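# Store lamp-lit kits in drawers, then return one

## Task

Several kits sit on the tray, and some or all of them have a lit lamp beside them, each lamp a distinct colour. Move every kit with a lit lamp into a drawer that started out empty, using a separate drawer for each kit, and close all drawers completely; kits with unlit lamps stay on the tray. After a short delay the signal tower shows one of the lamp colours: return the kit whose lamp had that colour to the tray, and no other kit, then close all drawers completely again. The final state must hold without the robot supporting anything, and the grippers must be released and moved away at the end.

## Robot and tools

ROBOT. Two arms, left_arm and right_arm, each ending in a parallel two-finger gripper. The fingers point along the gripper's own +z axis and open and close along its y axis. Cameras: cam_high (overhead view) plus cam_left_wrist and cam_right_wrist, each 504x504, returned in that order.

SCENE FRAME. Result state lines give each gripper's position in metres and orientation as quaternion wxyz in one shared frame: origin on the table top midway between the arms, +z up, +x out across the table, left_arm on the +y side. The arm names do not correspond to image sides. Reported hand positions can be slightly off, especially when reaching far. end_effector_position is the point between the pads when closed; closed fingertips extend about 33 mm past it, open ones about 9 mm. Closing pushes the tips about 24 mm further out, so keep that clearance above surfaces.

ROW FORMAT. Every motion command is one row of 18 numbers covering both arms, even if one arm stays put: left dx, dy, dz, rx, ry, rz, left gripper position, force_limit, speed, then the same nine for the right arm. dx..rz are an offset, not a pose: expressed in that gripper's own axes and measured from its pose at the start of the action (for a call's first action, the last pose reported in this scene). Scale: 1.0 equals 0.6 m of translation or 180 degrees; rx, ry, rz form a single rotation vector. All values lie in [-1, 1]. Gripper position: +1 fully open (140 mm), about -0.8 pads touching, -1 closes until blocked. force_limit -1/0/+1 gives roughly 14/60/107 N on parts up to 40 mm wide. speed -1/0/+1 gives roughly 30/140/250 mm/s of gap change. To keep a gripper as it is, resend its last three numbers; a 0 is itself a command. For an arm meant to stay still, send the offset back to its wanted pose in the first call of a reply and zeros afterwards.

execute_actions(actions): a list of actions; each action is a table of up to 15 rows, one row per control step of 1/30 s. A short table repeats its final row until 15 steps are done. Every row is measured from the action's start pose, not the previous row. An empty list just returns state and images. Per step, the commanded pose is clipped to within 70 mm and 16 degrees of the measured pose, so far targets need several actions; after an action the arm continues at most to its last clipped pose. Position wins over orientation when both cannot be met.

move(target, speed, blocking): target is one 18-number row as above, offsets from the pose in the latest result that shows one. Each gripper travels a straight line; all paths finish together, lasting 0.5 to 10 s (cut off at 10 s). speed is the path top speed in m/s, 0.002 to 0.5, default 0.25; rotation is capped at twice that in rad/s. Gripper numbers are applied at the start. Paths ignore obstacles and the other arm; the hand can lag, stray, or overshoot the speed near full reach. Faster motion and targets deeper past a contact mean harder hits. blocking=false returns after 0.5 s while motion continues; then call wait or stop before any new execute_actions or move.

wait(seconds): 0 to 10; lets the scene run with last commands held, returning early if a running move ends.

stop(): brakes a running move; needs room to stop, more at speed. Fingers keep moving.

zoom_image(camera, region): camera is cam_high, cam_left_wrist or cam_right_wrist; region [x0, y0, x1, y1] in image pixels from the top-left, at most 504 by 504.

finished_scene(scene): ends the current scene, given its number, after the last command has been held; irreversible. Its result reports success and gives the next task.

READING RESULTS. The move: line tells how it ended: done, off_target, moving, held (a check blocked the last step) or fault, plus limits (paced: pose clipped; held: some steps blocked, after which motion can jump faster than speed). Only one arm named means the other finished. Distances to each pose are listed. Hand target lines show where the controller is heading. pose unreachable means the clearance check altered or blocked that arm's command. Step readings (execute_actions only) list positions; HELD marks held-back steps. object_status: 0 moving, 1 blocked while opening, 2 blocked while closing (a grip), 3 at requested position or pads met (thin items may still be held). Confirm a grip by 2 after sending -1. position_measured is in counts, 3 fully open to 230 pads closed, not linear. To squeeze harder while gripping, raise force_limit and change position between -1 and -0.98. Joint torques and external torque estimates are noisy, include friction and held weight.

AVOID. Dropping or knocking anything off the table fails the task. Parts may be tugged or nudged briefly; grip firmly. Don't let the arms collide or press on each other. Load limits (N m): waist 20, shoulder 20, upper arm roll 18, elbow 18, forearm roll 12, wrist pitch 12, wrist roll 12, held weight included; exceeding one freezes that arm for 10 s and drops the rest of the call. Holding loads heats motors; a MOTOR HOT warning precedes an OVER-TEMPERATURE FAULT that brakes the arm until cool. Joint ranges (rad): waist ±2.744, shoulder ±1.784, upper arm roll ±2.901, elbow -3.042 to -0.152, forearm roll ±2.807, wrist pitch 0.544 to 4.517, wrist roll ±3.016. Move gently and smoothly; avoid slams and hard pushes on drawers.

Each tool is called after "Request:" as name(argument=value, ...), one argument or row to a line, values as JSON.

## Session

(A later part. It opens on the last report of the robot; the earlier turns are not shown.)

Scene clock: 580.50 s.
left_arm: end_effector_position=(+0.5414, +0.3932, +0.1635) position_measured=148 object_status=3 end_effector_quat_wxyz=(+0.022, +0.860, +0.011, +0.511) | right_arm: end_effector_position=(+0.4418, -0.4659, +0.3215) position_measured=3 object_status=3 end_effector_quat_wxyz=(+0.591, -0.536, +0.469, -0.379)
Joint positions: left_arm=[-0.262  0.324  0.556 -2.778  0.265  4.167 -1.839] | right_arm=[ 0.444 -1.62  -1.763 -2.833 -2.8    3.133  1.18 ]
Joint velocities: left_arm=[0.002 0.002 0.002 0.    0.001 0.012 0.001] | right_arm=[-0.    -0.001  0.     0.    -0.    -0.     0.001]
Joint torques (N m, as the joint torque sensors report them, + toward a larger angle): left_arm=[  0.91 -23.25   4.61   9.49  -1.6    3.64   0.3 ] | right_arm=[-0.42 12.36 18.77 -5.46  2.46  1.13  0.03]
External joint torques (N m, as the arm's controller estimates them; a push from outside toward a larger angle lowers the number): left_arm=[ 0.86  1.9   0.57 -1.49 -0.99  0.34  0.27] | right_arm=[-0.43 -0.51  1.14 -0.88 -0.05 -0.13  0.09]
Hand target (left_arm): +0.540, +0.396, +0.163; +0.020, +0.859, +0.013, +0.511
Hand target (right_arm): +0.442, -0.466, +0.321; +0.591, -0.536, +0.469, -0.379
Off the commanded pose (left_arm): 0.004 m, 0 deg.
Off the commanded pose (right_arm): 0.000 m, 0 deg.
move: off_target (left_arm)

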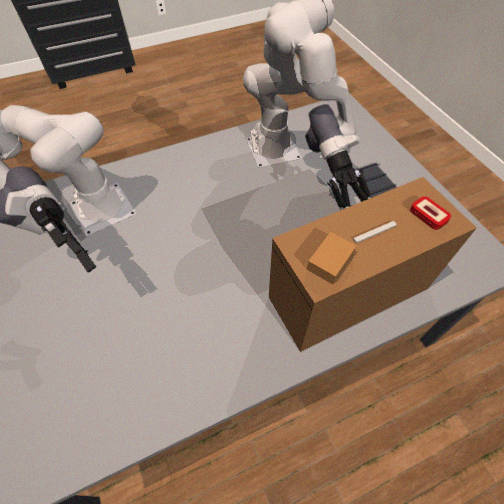

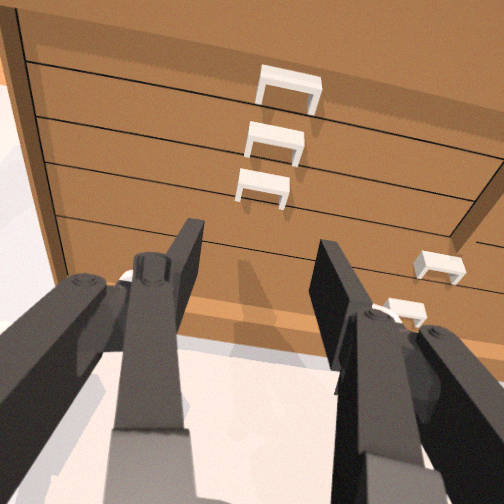

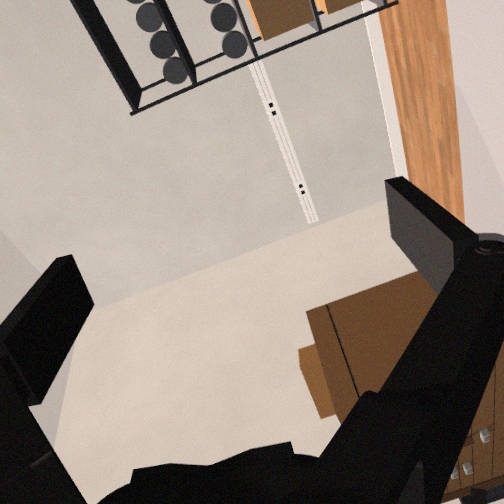

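Request:
move(
  target=[0.02,0,0.078,0,0,0,-0.15,0.3,-0.8,0,0,0,0,0,0,1,0,0],
  speed=0.05,
)

Request:
move(
  target=[0,0,0,0,0,0,-1,0.3,-0.5,0,0,0,0,0,0,1,0,0],
)

Request:
move(
  target=[-0.05,0,-0.087,0,0,0,-1,0.3,-0.5,0,0,0,0,0,0,1,0,0],
  speed=0.05,
)

Scene clock: 584.83 s.
left_arm: end_effector_position=(+0.5876, +0.3933, +0.1531) position_measured=148 object_status=3 end_effector_quat_wxyz=(+0.020, +0.859, +0.009, +0.512) | right_arm: end_effector_position=(+0.4418, -0.4659, +0.3215) position_measured=3 object_status=3 end_effector_quat_wxyz=(+0.591, -0.536, +0.469, -0.379)
Joint positions: left_arm=[-0.234  0.428  0.52  -2.627  0.265  4.124 -1.889] | right_arm=[ 0.444 -1.62  -1.763 -2.833 -2.8    3.133  1.18 ]
Joint velocities: left_arm=[ 0.007  0.001 -0.008  0.003 -0.    -0.009 -0.016] | right_arm=[ 0.    -0.    -0.001 -0.001  0.001  0.     0.001]
Joint torques (N m, as the joint torque sensors report them, + toward a larger angle): left_arm=[  2.38 -27.65   2.97  12.94   0.17   2.85   0.05] | right_arm=[-0.54 12.69 18.59 -5.48  2.46  1.14  0.01]
External joint torques (N m, as the arm's controller estimates them; a push from outside toward a larger angle lowers the number): left_arm=[ 2.51  1.75 -2.29  1.06  0.89 -0.42  0.02] | right_arm=[-0.53 -0.17  0.94 -0.87 -0.05 -0.13  0.07]
Hand target (left_arm): +0.588, +0.393, +0.151; +0.022, +0.860, +0.012, +0.510
Hand target (right_arm): +0.442, -0.466, +0.321; +0.591, -0.536, +0.469, -0.379
Off the commanded pose (left_arm): 0.002 m, 0 deg.
Off the commanded pose (right_arm): 0.000 m, 0 deg.
move: done

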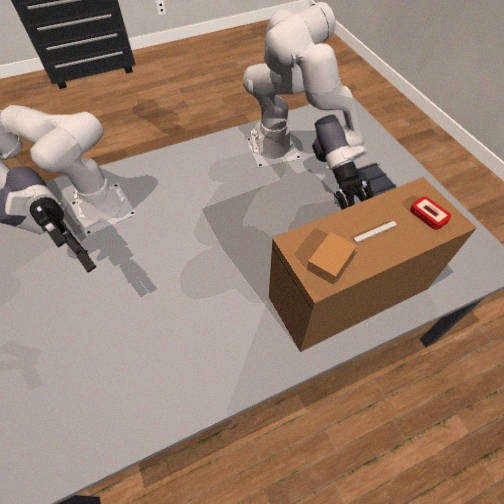

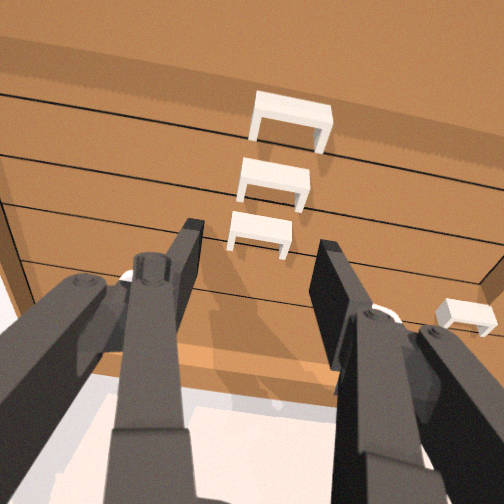

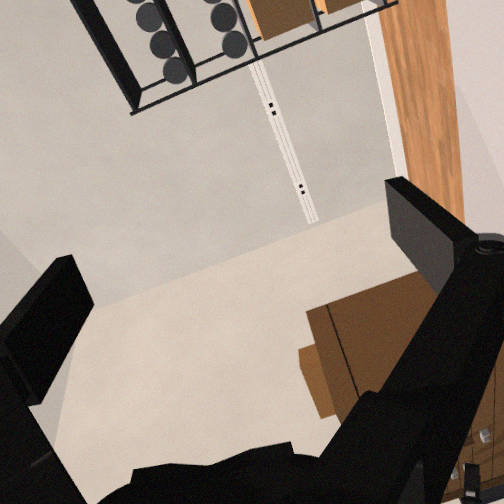

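Scene clock: 585.40 s.
left_arm: end_effector_position=(+0.5876, +0.3943, +0.1532) position_measured=195 object_status=2 end_effector_quat_wxyz=(+0.019, +0.859, +0.010, +0.512) | right_arm: end_effector_position=(+0.4418, -0.4659, +0.3215) position_measured=3 object_status=3 end_effector_quat_wxyz=(+0.591, -0.536, +0.469, -0.379)
Joint positions: left_arm=[-0.233  0.428  0.52  -2.627  0.265  4.124 -1.89 ] | right_arm=[ 0.444 -1.62  -1.763 -2.833 -2.8    3.133  1.18 ]
Joint velocities: left_arm=[-0.    -0.    -0.001 -0.001 -0.001  0.001 -0.   ] | right_arm=[-0.001  0.001  0.001  0.001  0.001  0.001 -0.   ]
Joint torques (N m, as the joint torque sensors report them, + toward a larger angle): left_arm=[  0.24 -28.78   3.85  11.8   -0.59   3.26   0.1 ] | right_arm=[-0.27 12.55 18.86 -5.43  2.44  1.15  0.03]
External joint torques (N m, as the arm's controller estimates them; a push from outside toward a larger angle lowers the number): left_arm=[ 0.34  0.57 -1.43 -0.03  0.13  0.    0.07] | right_arm=[-0.25 -0.34  1.2  -0.82 -0.08 -0.11  0.09]
Hand target (left_arm): +0.588, +0.393, +0.153; +0.020, +0.859, +0.009, +0.512
Hand target (right_arm): +0.442, -0.466, +0.321; +0.591, -0.536, +0.469, -0.379
Off the commanded pose (left_arm): 0.001 m, 0 deg.
Off the commanded pose (right_arm): 0.000 m, 0 deg.
move: done

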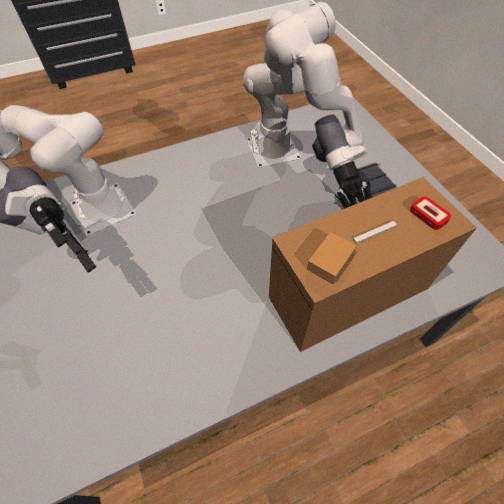

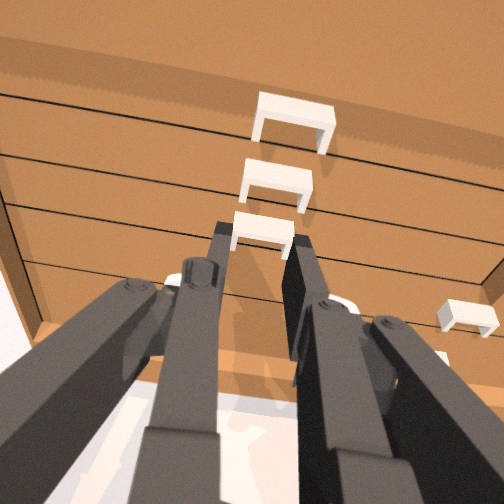

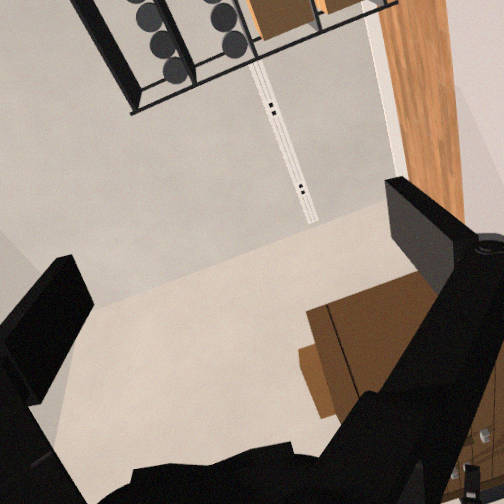

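Scene clock: 586.93 s.
left_arm: end_effector_position=(+0.5301, +0.3927, +0.1535) position_measured=195 object_status=2 end_effector_quat_wxyz=(+0.022, +0.857, +0.009, +0.515) | right_arm: end_effector_position=(+0.4418, -0.4659, +0.3215) position_measured=3 object_status=3 end_effector_quat_wxyz=(+0.591, -0.536, +0.469, -0.379)
Joint positions: left_arm=[-0.246  0.367  0.537 -2.799  0.253  4.239 -1.834] | right_arm=[ 0.444 -1.62  -1.763 -2.833 -2.8    3.133  1.18 ]
Joint velocities: left_arm=[-0.001  0.     0.001 -0.004 -0.001  0.005  0.01 ] | right_arm=[-0.     0.002  0.001 -0.    -0.     0.     0.   ]
Joint torques (N m, as the joint torque sensors report them, + toward a larger angle): left_arm=[ -1.24 -24.32   4.02   7.64  -1.47   3.13   0.05] | right_arm=[-0.43 12.57 18.48 -5.53  2.45  1.13  0.05]
External joint torques (N m, as the arm's controller estimates them; a push from outside toward a larger angle lowers the number): left_arm=[-1.21  1.03 -0.25 -2.03 -0.84 -0.17  0.02] | right_arm=[-0.45 -0.29  0.83 -0.91 -0.07 -0.14  0.1 ]
Hand target (left_arm): +0.528, +0.394, +0.151; +0.020, +0.858, +0.010, +0.512
Hand target (right_arm): +0.442, -0.466, +0.321; +0.591, -0.536, +0.469, -0.379
Off the commanded pose (left_arm): 0.004 m, 0 deg.
Off the commanded pose (right_arm): 0.000 m, 0 deg.
move: off_target (left_arm)

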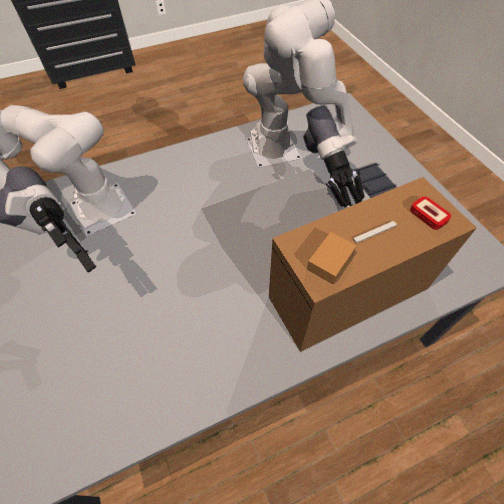

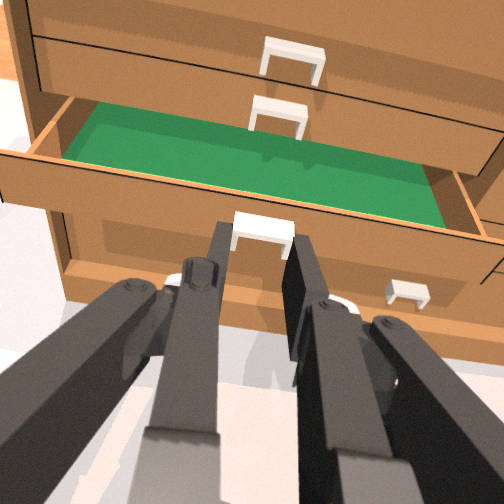

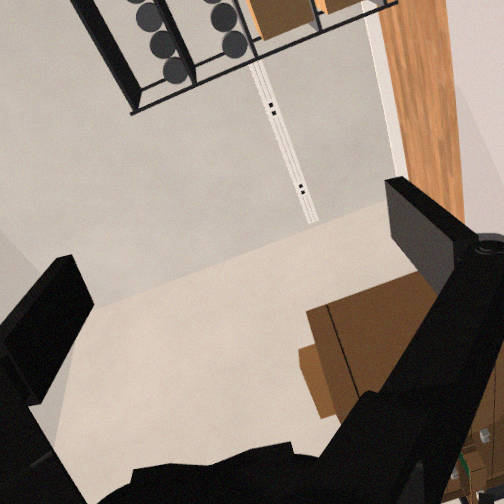

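Request:
move(
  target=[-0.052,0,-0.1,0,-0.08,0,-1,0.3,-0.5,0,0,0,0,0,0,1,0,0],
  speed=0.06,
)

Request:
move(
  target=[0,0,0,0,0,0,-0.15,0.3,0,0,0,0,0,0,0,1,0,0],
)

Request:
move(
  target=[0.05,0,-0.13,0,-0.265,0,-0.15,0.3,0,0,0,0,0,0,0,1,0,0],
)

Scene clock: 595.47 s.
left_arm: end_effector_position=(+0.4675, +0.3938, +0.1644) position_measured=195 object_status=2 end_effector_quat_wxyz=(+0.021, +0.910, +0.008, +0.415) | right_arm: end_effector_position=(+0.4418, -0.4659, +0.3215) position_measured=3 object_status=3 end_effector_quat_wxyz=(+0.591, -0.536, +0.469, -0.379)
Joint positions: left_arm=[-0.246 -0.124  0.558 -2.986  0.217  3.729 -1.618] | right_arm=[ 0.444 -1.62  -1.763 -2.833 -2.8    3.133  1.18 ]
Joint velocities: left_arm=[ 0.01  -0.012 -0.022 -0.001 -0.031 -0.02   0.044] | right_arm=[-0.     0.001 -0.001 -0.    -0.     0.    -0.001]
Joint torques (N m, as the joint torque sensors report them, + toward a larger angle): left_arm=[  2.1  -14.09  -3.03  11.99  -0.86   1.64   0.1 ] | right_arm=[-0.39 12.69 18.77 -5.42  2.48  1.12  0.02]
External joint torques (N m, as the arm's controller estimates them; a push from outside toward a larger angle lowers the number): left_arm=[ 1.99  1.18 -1.79 -2.68 -1.12 -1.84  0.06] | right_arm=[-0.45 -0.2   1.12 -0.75 -0.03 -0.15  0.07]
Hand target (left_arm): +0.463, +0.395, +0.158; +0.018, +0.914, +0.006, +0.406
Hand target (right_arm): +0.442, -0.466, +0.321; +0.591, -0.536, +0.469, -0.379
Off the commanded pose (left_arm): 0.012 m, 2 deg.
Off the commanded pose (right_arm): 0.000 m, 0 deg.
move: off_target (left_arm)

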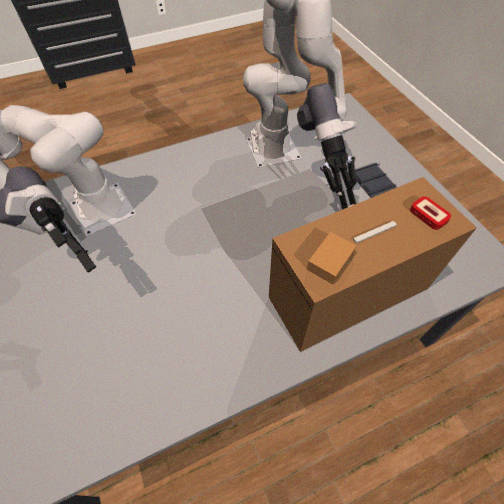

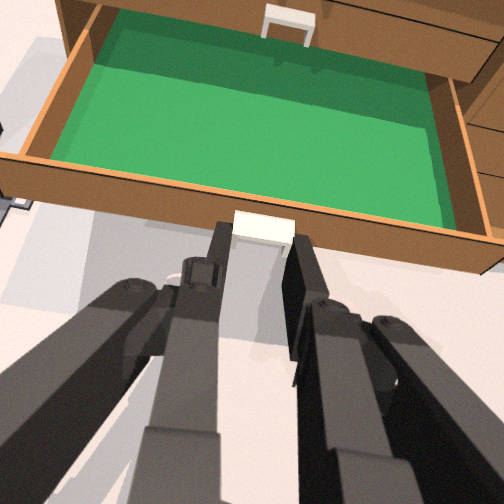

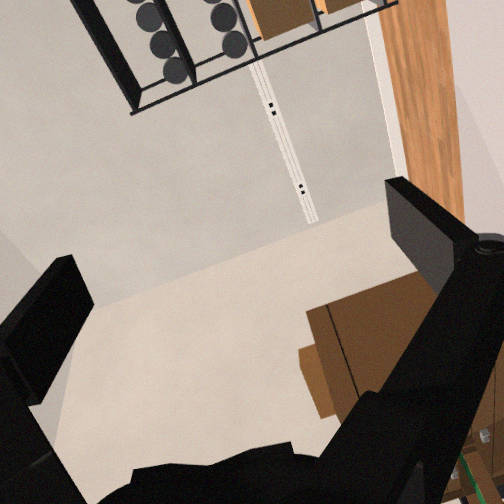

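Scene clock: 595.97 s.
left_arm: end_effector_position=(+0.4675, +0.3938, +0.1644) position_measured=148 object_status=3 end_effector_quat_wxyz=(+0.021, +0.910, +0.007, +0.415) | right_arm: end_effector_position=(+0.4418, -0.4659, +0.3215) position_measured=3 object_status=3 end_effector_quat_wxyz=(+0.591, -0.536, +0.469, -0.379)
Joint positions: left_arm=[-0.246 -0.124  0.558 -2.986  0.216  3.729 -1.618] | right_arm=[ 0.444 -1.62  -1.763 -2.833 -2.8    3.133  1.18 ]
Joint velocities: left_arm=[-0.    -0.001 -0.001 -0.002 -0.001 -0.     0.001] | right_arm=[ 0.    -0.     0.    -0.    -0.001 -0.    -0.003]
Joint torques (N m, as the joint torque sensors report them, + toward a larger angle): left_arm=[  1.01 -15.5   -2.22  14.35   0.34   3.41   0.14] | right_arm=[-0.5  12.56 18.61 -5.47  2.48  1.12  0.05]
External joint torques (N m, as the arm's controller estimates them; a push from outside toward a larger angle lowers the number): left_arm=[ 1.03 -0.2  -0.84 -0.28  0.07 -0.07  0.12] | right_arm=[-0.49 -0.3   0.98 -0.88 -0.03 -0.14  0.11]
Hand target (left_arm): +0.468, +0.394, +0.164; +0.021, +0.910, +0.008, +0.415
Hand target (right_arm): +0.442, -0.466, +0.321; +0.591, -0.536, +0.469, -0.379
Off the commanded pose (left_arm): 0.000 m, 0 deg.
Off the commanded pose (right_arm): 0.000 m, 0 deg.
move: done

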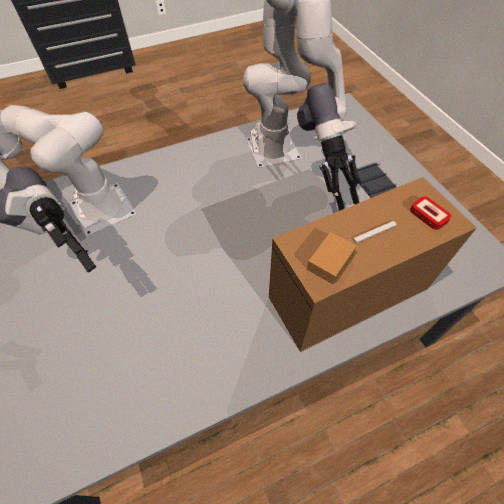

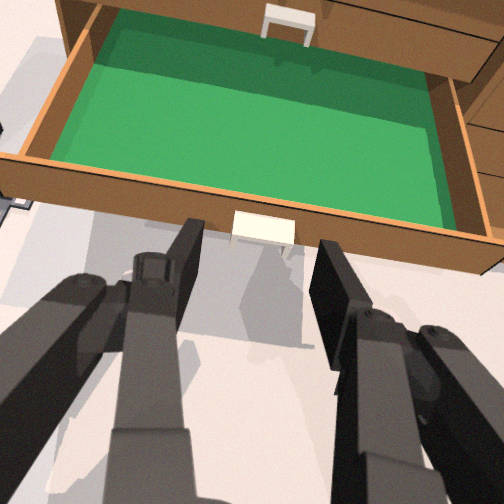

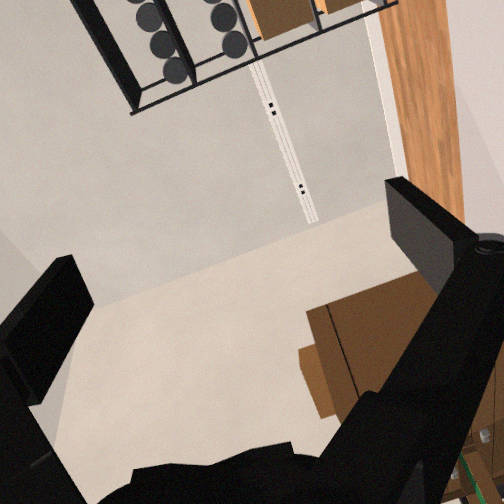

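Scene clock: 598.40 s.
left_arm: end_effector_position=(+0.4260, +0.4052, +0.2404) position_measured=148 object_status=3 end_effector_quat_wxyz=(+0.012, +1.000, +0.006, +0.014) | right_arm: end_effector_position=(+0.4418, -0.4659, +0.3215) position_measured=3 object_status=3 end_effector_quat_wxyz=(+0.591, -0.536, +0.469, -0.379)
Joint positions: left_arm=[-0.127 -0.246  0.333 -2.279  0.061  2.071 -1.548] | right_arm=[ 0.444 -1.62  -1.763 -2.833 -2.8    3.133  1.18 ]
Joint velocities: left_arm=[-0.     0.001 -0.001 -0.    -0.002 -0.013  0.008] | right_arm=[-0.     0.001 -0.     0.     0.     0.    -0.001]
Joint torques (N m, as the joint torque sensors report them, + toward a larger angle): left_arm=[ -0.43 -20.    -2.4   24.37  -0.46   2.12   0.28] | right_arm=[-0.54 12.38 18.65 -5.5   2.46  1.12  0.04]
External joint torques (N m, as the arm's controller estimates them; a push from outside toward a larger angle lowers the number): left_arm=[-0.35  1.34  0.28  0.39 -1.21 -0.47  0.27] | right_arm=[-0.53 -0.51  1.03 -0.94 -0.05 -0.13  0.1 ]
Hand target (left_arm): +0.425, +0.404, +0.240; +0.014, +1.000, +0.004, +0.012
Hand target (right_arm): +0.442, -0.466, +0.321; +0.591, -0.536, +0.469, -0.379
Off the commanded pose (left_arm): 0.009 m, 1 deg.
Off the commanded pose (right_arm): 0.000 m, 0 deg.
move: off_target (left_arm)

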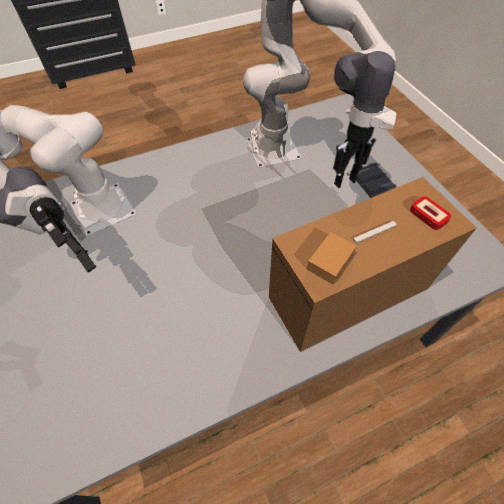

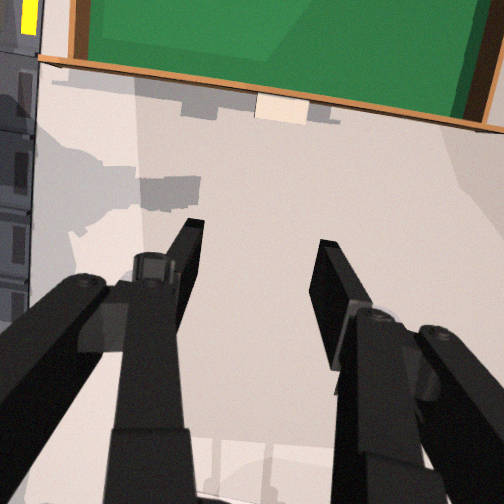

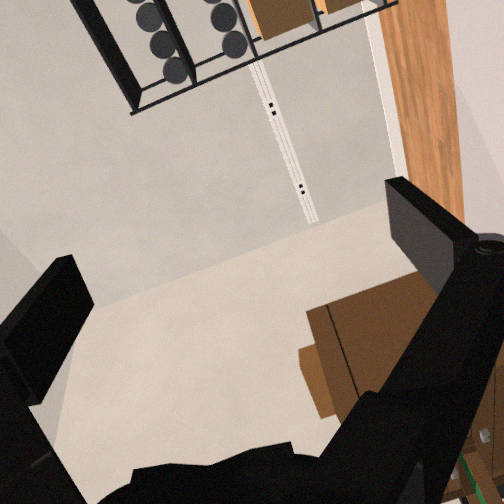

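Request:
move(
  target=[0.04,-0.38,0,0,0,0.51,-0.2,0.3,0,0,0,0,0,0,0,1,0,0],
  speed=0.4,
)

Request:
move(
  target=[-0.05,-0.14,0.25,-0.009,-0.008,0,-0.2,0.3,0,0,0,0,0,0,0,1,0,0],
)

Scene clock: 604.40 s.
left_arm: end_effector_position=(+0.4459, +0.6324, +0.2309) position_measured=154 object_status=3 end_effector_quat_wxyz=(+0.002, +0.703, -0.711, +0.016) | right_arm: end_effector_position=(+0.4418, -0.4659, +0.3215) position_measured=3 object_status=3 end_effector_quat_wxyz=(+0.591, -0.536, +0.469, -0.379)
Joint positions: left_arm=[-0.303  0.075  0.959 -1.985 -0.103  2.032  0.576] | right_arm=[ 0.444 -1.62  -1.763 -2.833 -2.8    3.133  1.18 ]
Joint velocities: left_arm=[-0.001  0.003  0.     0.003 -0.004 -0.005  0.033] | right_arm=[-0.     0.    -0.    -0.     0.    -0.     0.001]
Joint torques (N m, as the joint torque sensors report them, + toward a larger angle): left_arm=[  2.34 -18.25   1.33  25.13  -0.46   1.99   0.27] | right_arm=[-0.58 12.41 19.11 -5.54  2.47  1.15  0.02]
External joint torques (N m, as the arm's controller estimates them; a push from outside toward a larger angle lowers the number): left_arm=[ 2.38  1.69 -0.64  1.14 -1.14 -0.49  0.28] | right_arm=[-0.54 -0.47  1.45 -0.93 -0.04 -0.12  0.08]
Hand target (left_arm): +0.446, +0.632, +0.231; +0.003, +0.700, -0.714, +0.017
Hand target (right_arm): +0.442, -0.466, +0.321; +0.591, -0.536, +0.469, -0.379
Off the commanded pose (left_arm): 0.005 m, 1 deg.
Off the commanded pose (right_arm): 0.000 m, 0 deg.
move: off_target (left_arm); limits=paced

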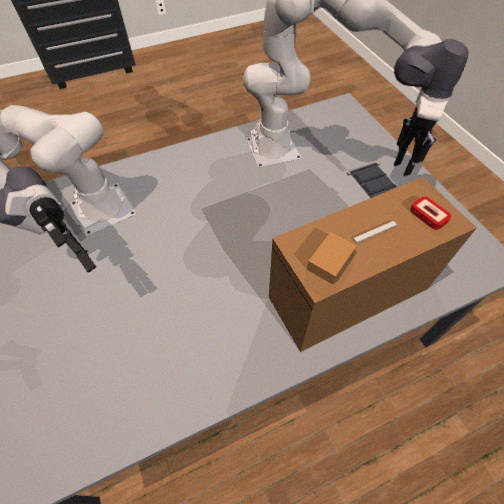

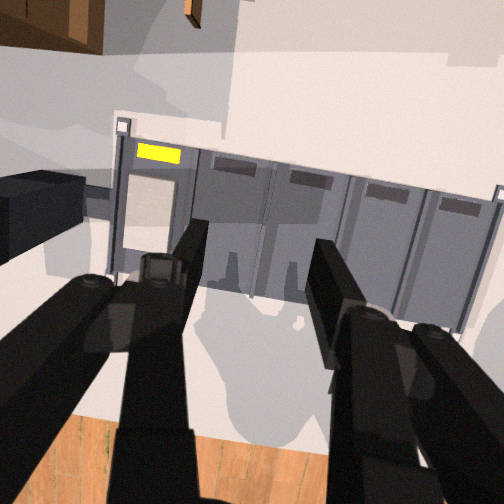

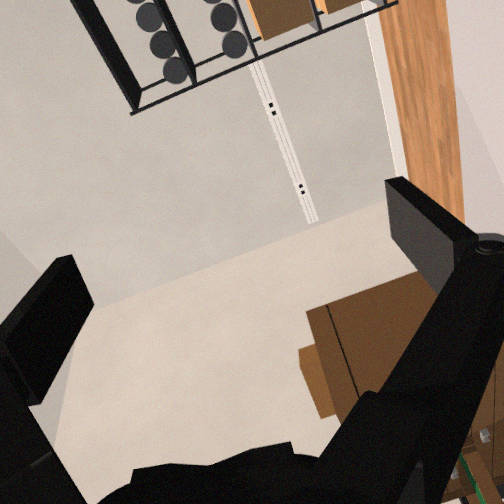

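Scene clock: 605.67 s.
left_arm: end_effector_position=(+0.5323, +0.6516, +0.0768) position_measured=154 object_status=3 end_effector_quat_wxyz=(+0.011, +0.705, -0.709, -0.002) | right_arm: end_effector_position=(+0.4418, -0.4659, +0.3215) position_measured=3 object_status=3 end_effector_quat_wxyz=(+0.591, -0.536, +0.469, -0.379)
Joint positions: left_arm=[-0.033  0.616  0.721 -1.743 -0.479  2.153  0.746] | right_arm=[ 0.444 -1.62  -1.763 -2.833 -2.8    3.133  1.18 ]
Joint velocities: left_arm=[ 0.008 -0.    -0.015 -0.    -0.001  0.003  0.025] | right_arm=[-0.001  0.001  0.001 -0.    -0.    -0.001 -0.002]
Joint torques (N m, as the joint torque sensors report them, + toward a larger angle): left_arm=[  1.83 -39.24  11.65  21.03  -0.17   2.74   0.23] | right_arm=[-0.47 12.5  18.63 -5.61  2.48  1.11  0.05]
External joint torques (N m, as the arm's controller estimates them; a push from outside toward a larger angle lowers the number): left_arm=[ 1.91  0.9  -1.02  0.31 -0.82  0.33  0.23] | right_arm=[-0.45 -0.35  1.   -1.01 -0.03 -0.15  0.11]
Hand target (left_arm): +0.535, +0.652, +0.078; +0.008, +0.702, -0.712, +0.001
Hand target (right_arm): +0.442, -0.466, +0.321; +0.591, -0.536, +0.469, -0.379
Off the commanded pose (left_arm): 0.008 m, 1 deg.
Off the commanded pose (right_arm): 0.000 m, 0 deg.
move: off_target (left_arm)

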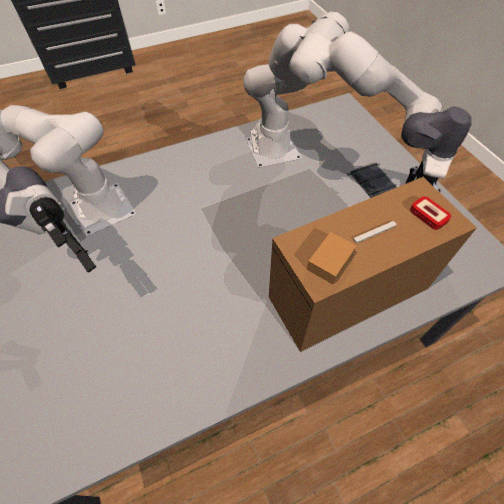

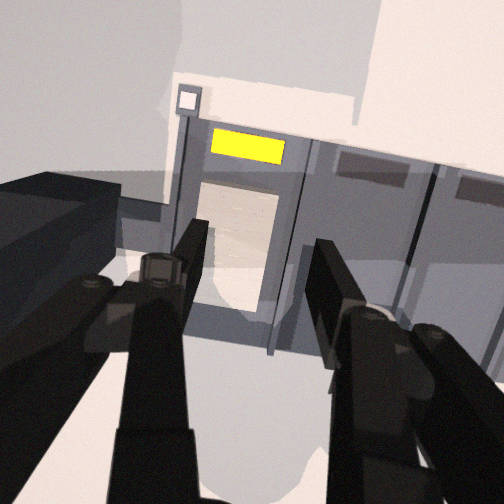

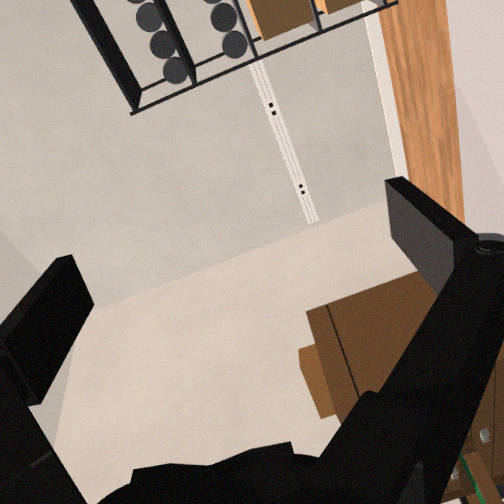

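Request:
move(
  target=[-0.027,-0.02,0,0,0,0.01,-0.2,0.3,0,0,0,0,0,0,0,1,0,0],
  speed=0.05,
)

Request:
move(
  target=[0,0,0.04,0,0,0,-0.2,0.3,0,0,0,0,0,0,0,1,0,0],
  speed=0.03,
)

Scene clock: 608.83 s.
left_arm: end_effector_position=(+0.5442, +0.6688, +0.0770) position_measured=154 object_status=3 end_effector_quat_wxyz=(+0.008, +0.698, -0.716, -0.002) | right_arm: end_effector_position=(+0.4418, -0.4659, +0.3215) position_measured=3 object_status=3 end_effector_quat_wxyz=(+0.591, -0.536, +0.469, -0.379)
Joint positions: left_arm=[ 0.026  0.659  0.691 -1.663 -0.479  2.127  0.773] | right_arm=[ 0.444 -1.62  -1.763 -2.833 -2.8    3.133  1.18 ]
Joint velocities: left_arm=[ 0.012  0.001 -0.017  0.012 -0.001 -0.015  0.016] | right_arm=[ 0.    -0.001 -0.    -0.001 -0.     0.    -0.001]
Joint torques (N m, as the joint torque sensors report them, + toward a larger angle): left_arm=[  1.95 -39.04  12.41  21.37   0.45   1.89   0.32] | right_arm=[-0.59 12.5  18.7  -5.35  2.45  1.13  0.07]
External joint torques (N m, as the arm's controller estimates them; a push from outside toward a larger angle lowers the number): left_arm=[ 2.26  3.24 -0.31  0.47 -0.22 -0.52  0.32] | right_arm=[-0.64 -0.34  1.07 -0.65 -0.06 -0.15  0.12]
Hand target (left_arm): +0.544, +0.668, +0.076; +0.011, +0.694, -0.719, -0.001
Hand target (right_arm): +0.442, -0.466, +0.321; +0.591, -0.536, +0.469, -0.379
Off the commanded pose (left_arm): 0.001 m, 1 deg.
Off the commanded pose (right_arm): 0.000 m, 0 deg.
move: done

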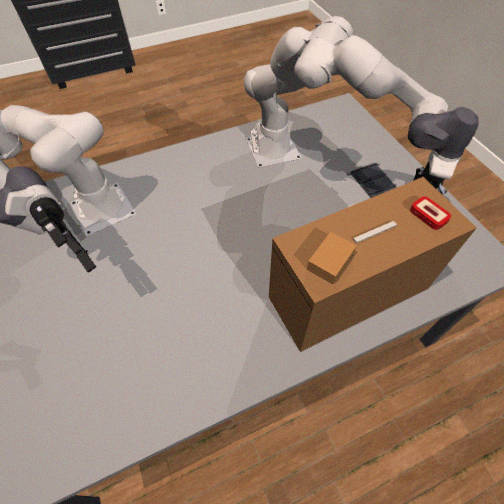

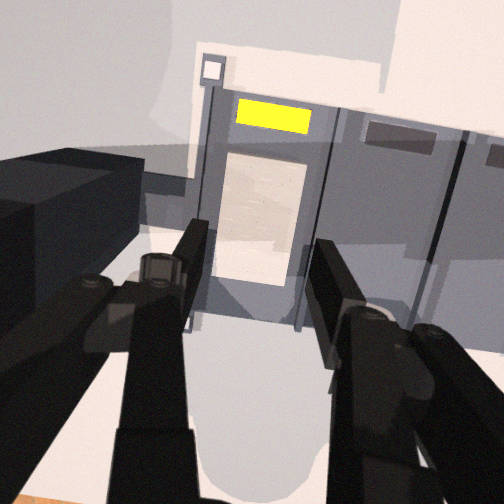

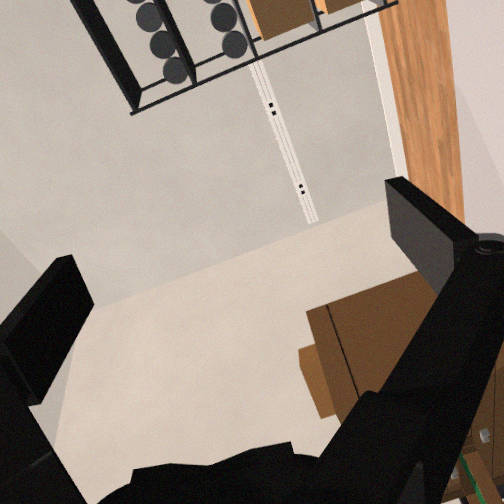

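Scene clock: 609.90 s.
left_arm: end_effector_position=(+0.5443, +0.6674, +0.0543) position_measured=154 object_status=3 end_effector_quat_wxyz=(+0.009, +0.698, -0.716, -0.003) | right_arm: end_effector_position=(+0.4418, -0.4659, +0.3215) position_measured=3 object_status=3 end_effector_quat_wxyz=(+0.591, -0.536, +0.469, -0.379)
Joint positions: left_arm=[ 0.038  0.69   0.669 -1.67  -0.496  2.163  0.78 ] | right_arm=[ 0.444 -1.62  -1.763 -2.833 -2.8    3.133  1.18 ]
Joint velocities: left_arm=[ 0.005  0.001 -0.004  0.001 -0.001  0.014  0.004] | right_arm=[-0.002 -0.     0.     0.    -0.     0.     0.001]
Joint torques (N m, as the joint torque sensors report them, + toward a larger angle): left_arm=[  2.96 -40.81  12.44  19.33  -0.47   2.77   0.19] | right_arm=[-0.45 12.61 18.8  -5.39  2.47  1.15  0.05]
External joint torques (N m, as the arm's controller estimates them; a push from outside toward a larger angle lowers the number): left_arm=[ 2.98  2.23 -0.7  -1.08 -1.12  0.36  0.18] | right_arm=[-0.38 -0.24  1.18 -0.84 -0.04 -0.11  0.1 ]
Hand target (left_arm): +0.544, +0.668, +0.053; +0.009, +0.697, -0.717, -0.001
Hand target (right_arm): +0.442, -0.466, +0.321; +0.591, -0.536, +0.469, -0.379
Off the commanded pose (left_arm): 0.002 m, 0 deg.
Off the commanded pose (right_arm): 0.000 m, 0 deg.
move: done

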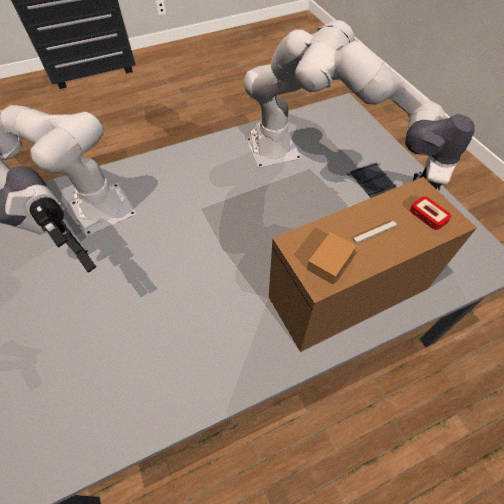

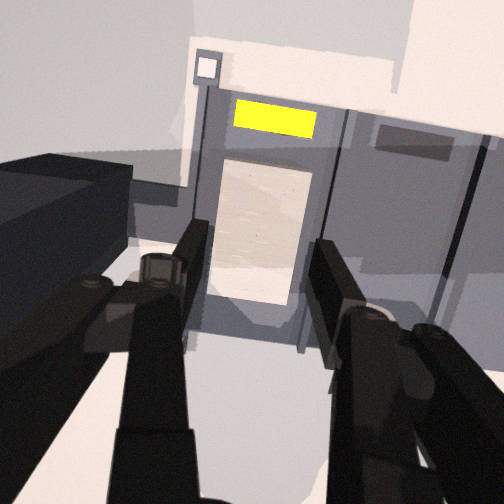

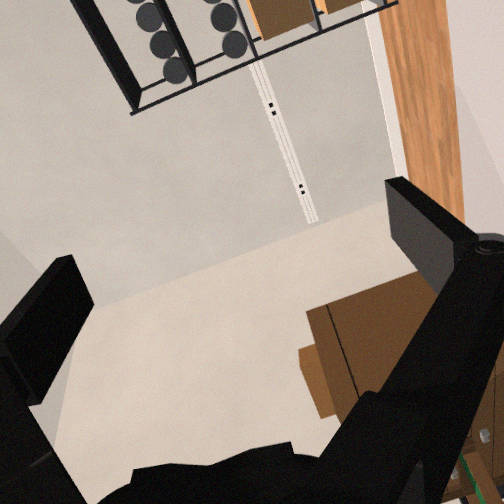

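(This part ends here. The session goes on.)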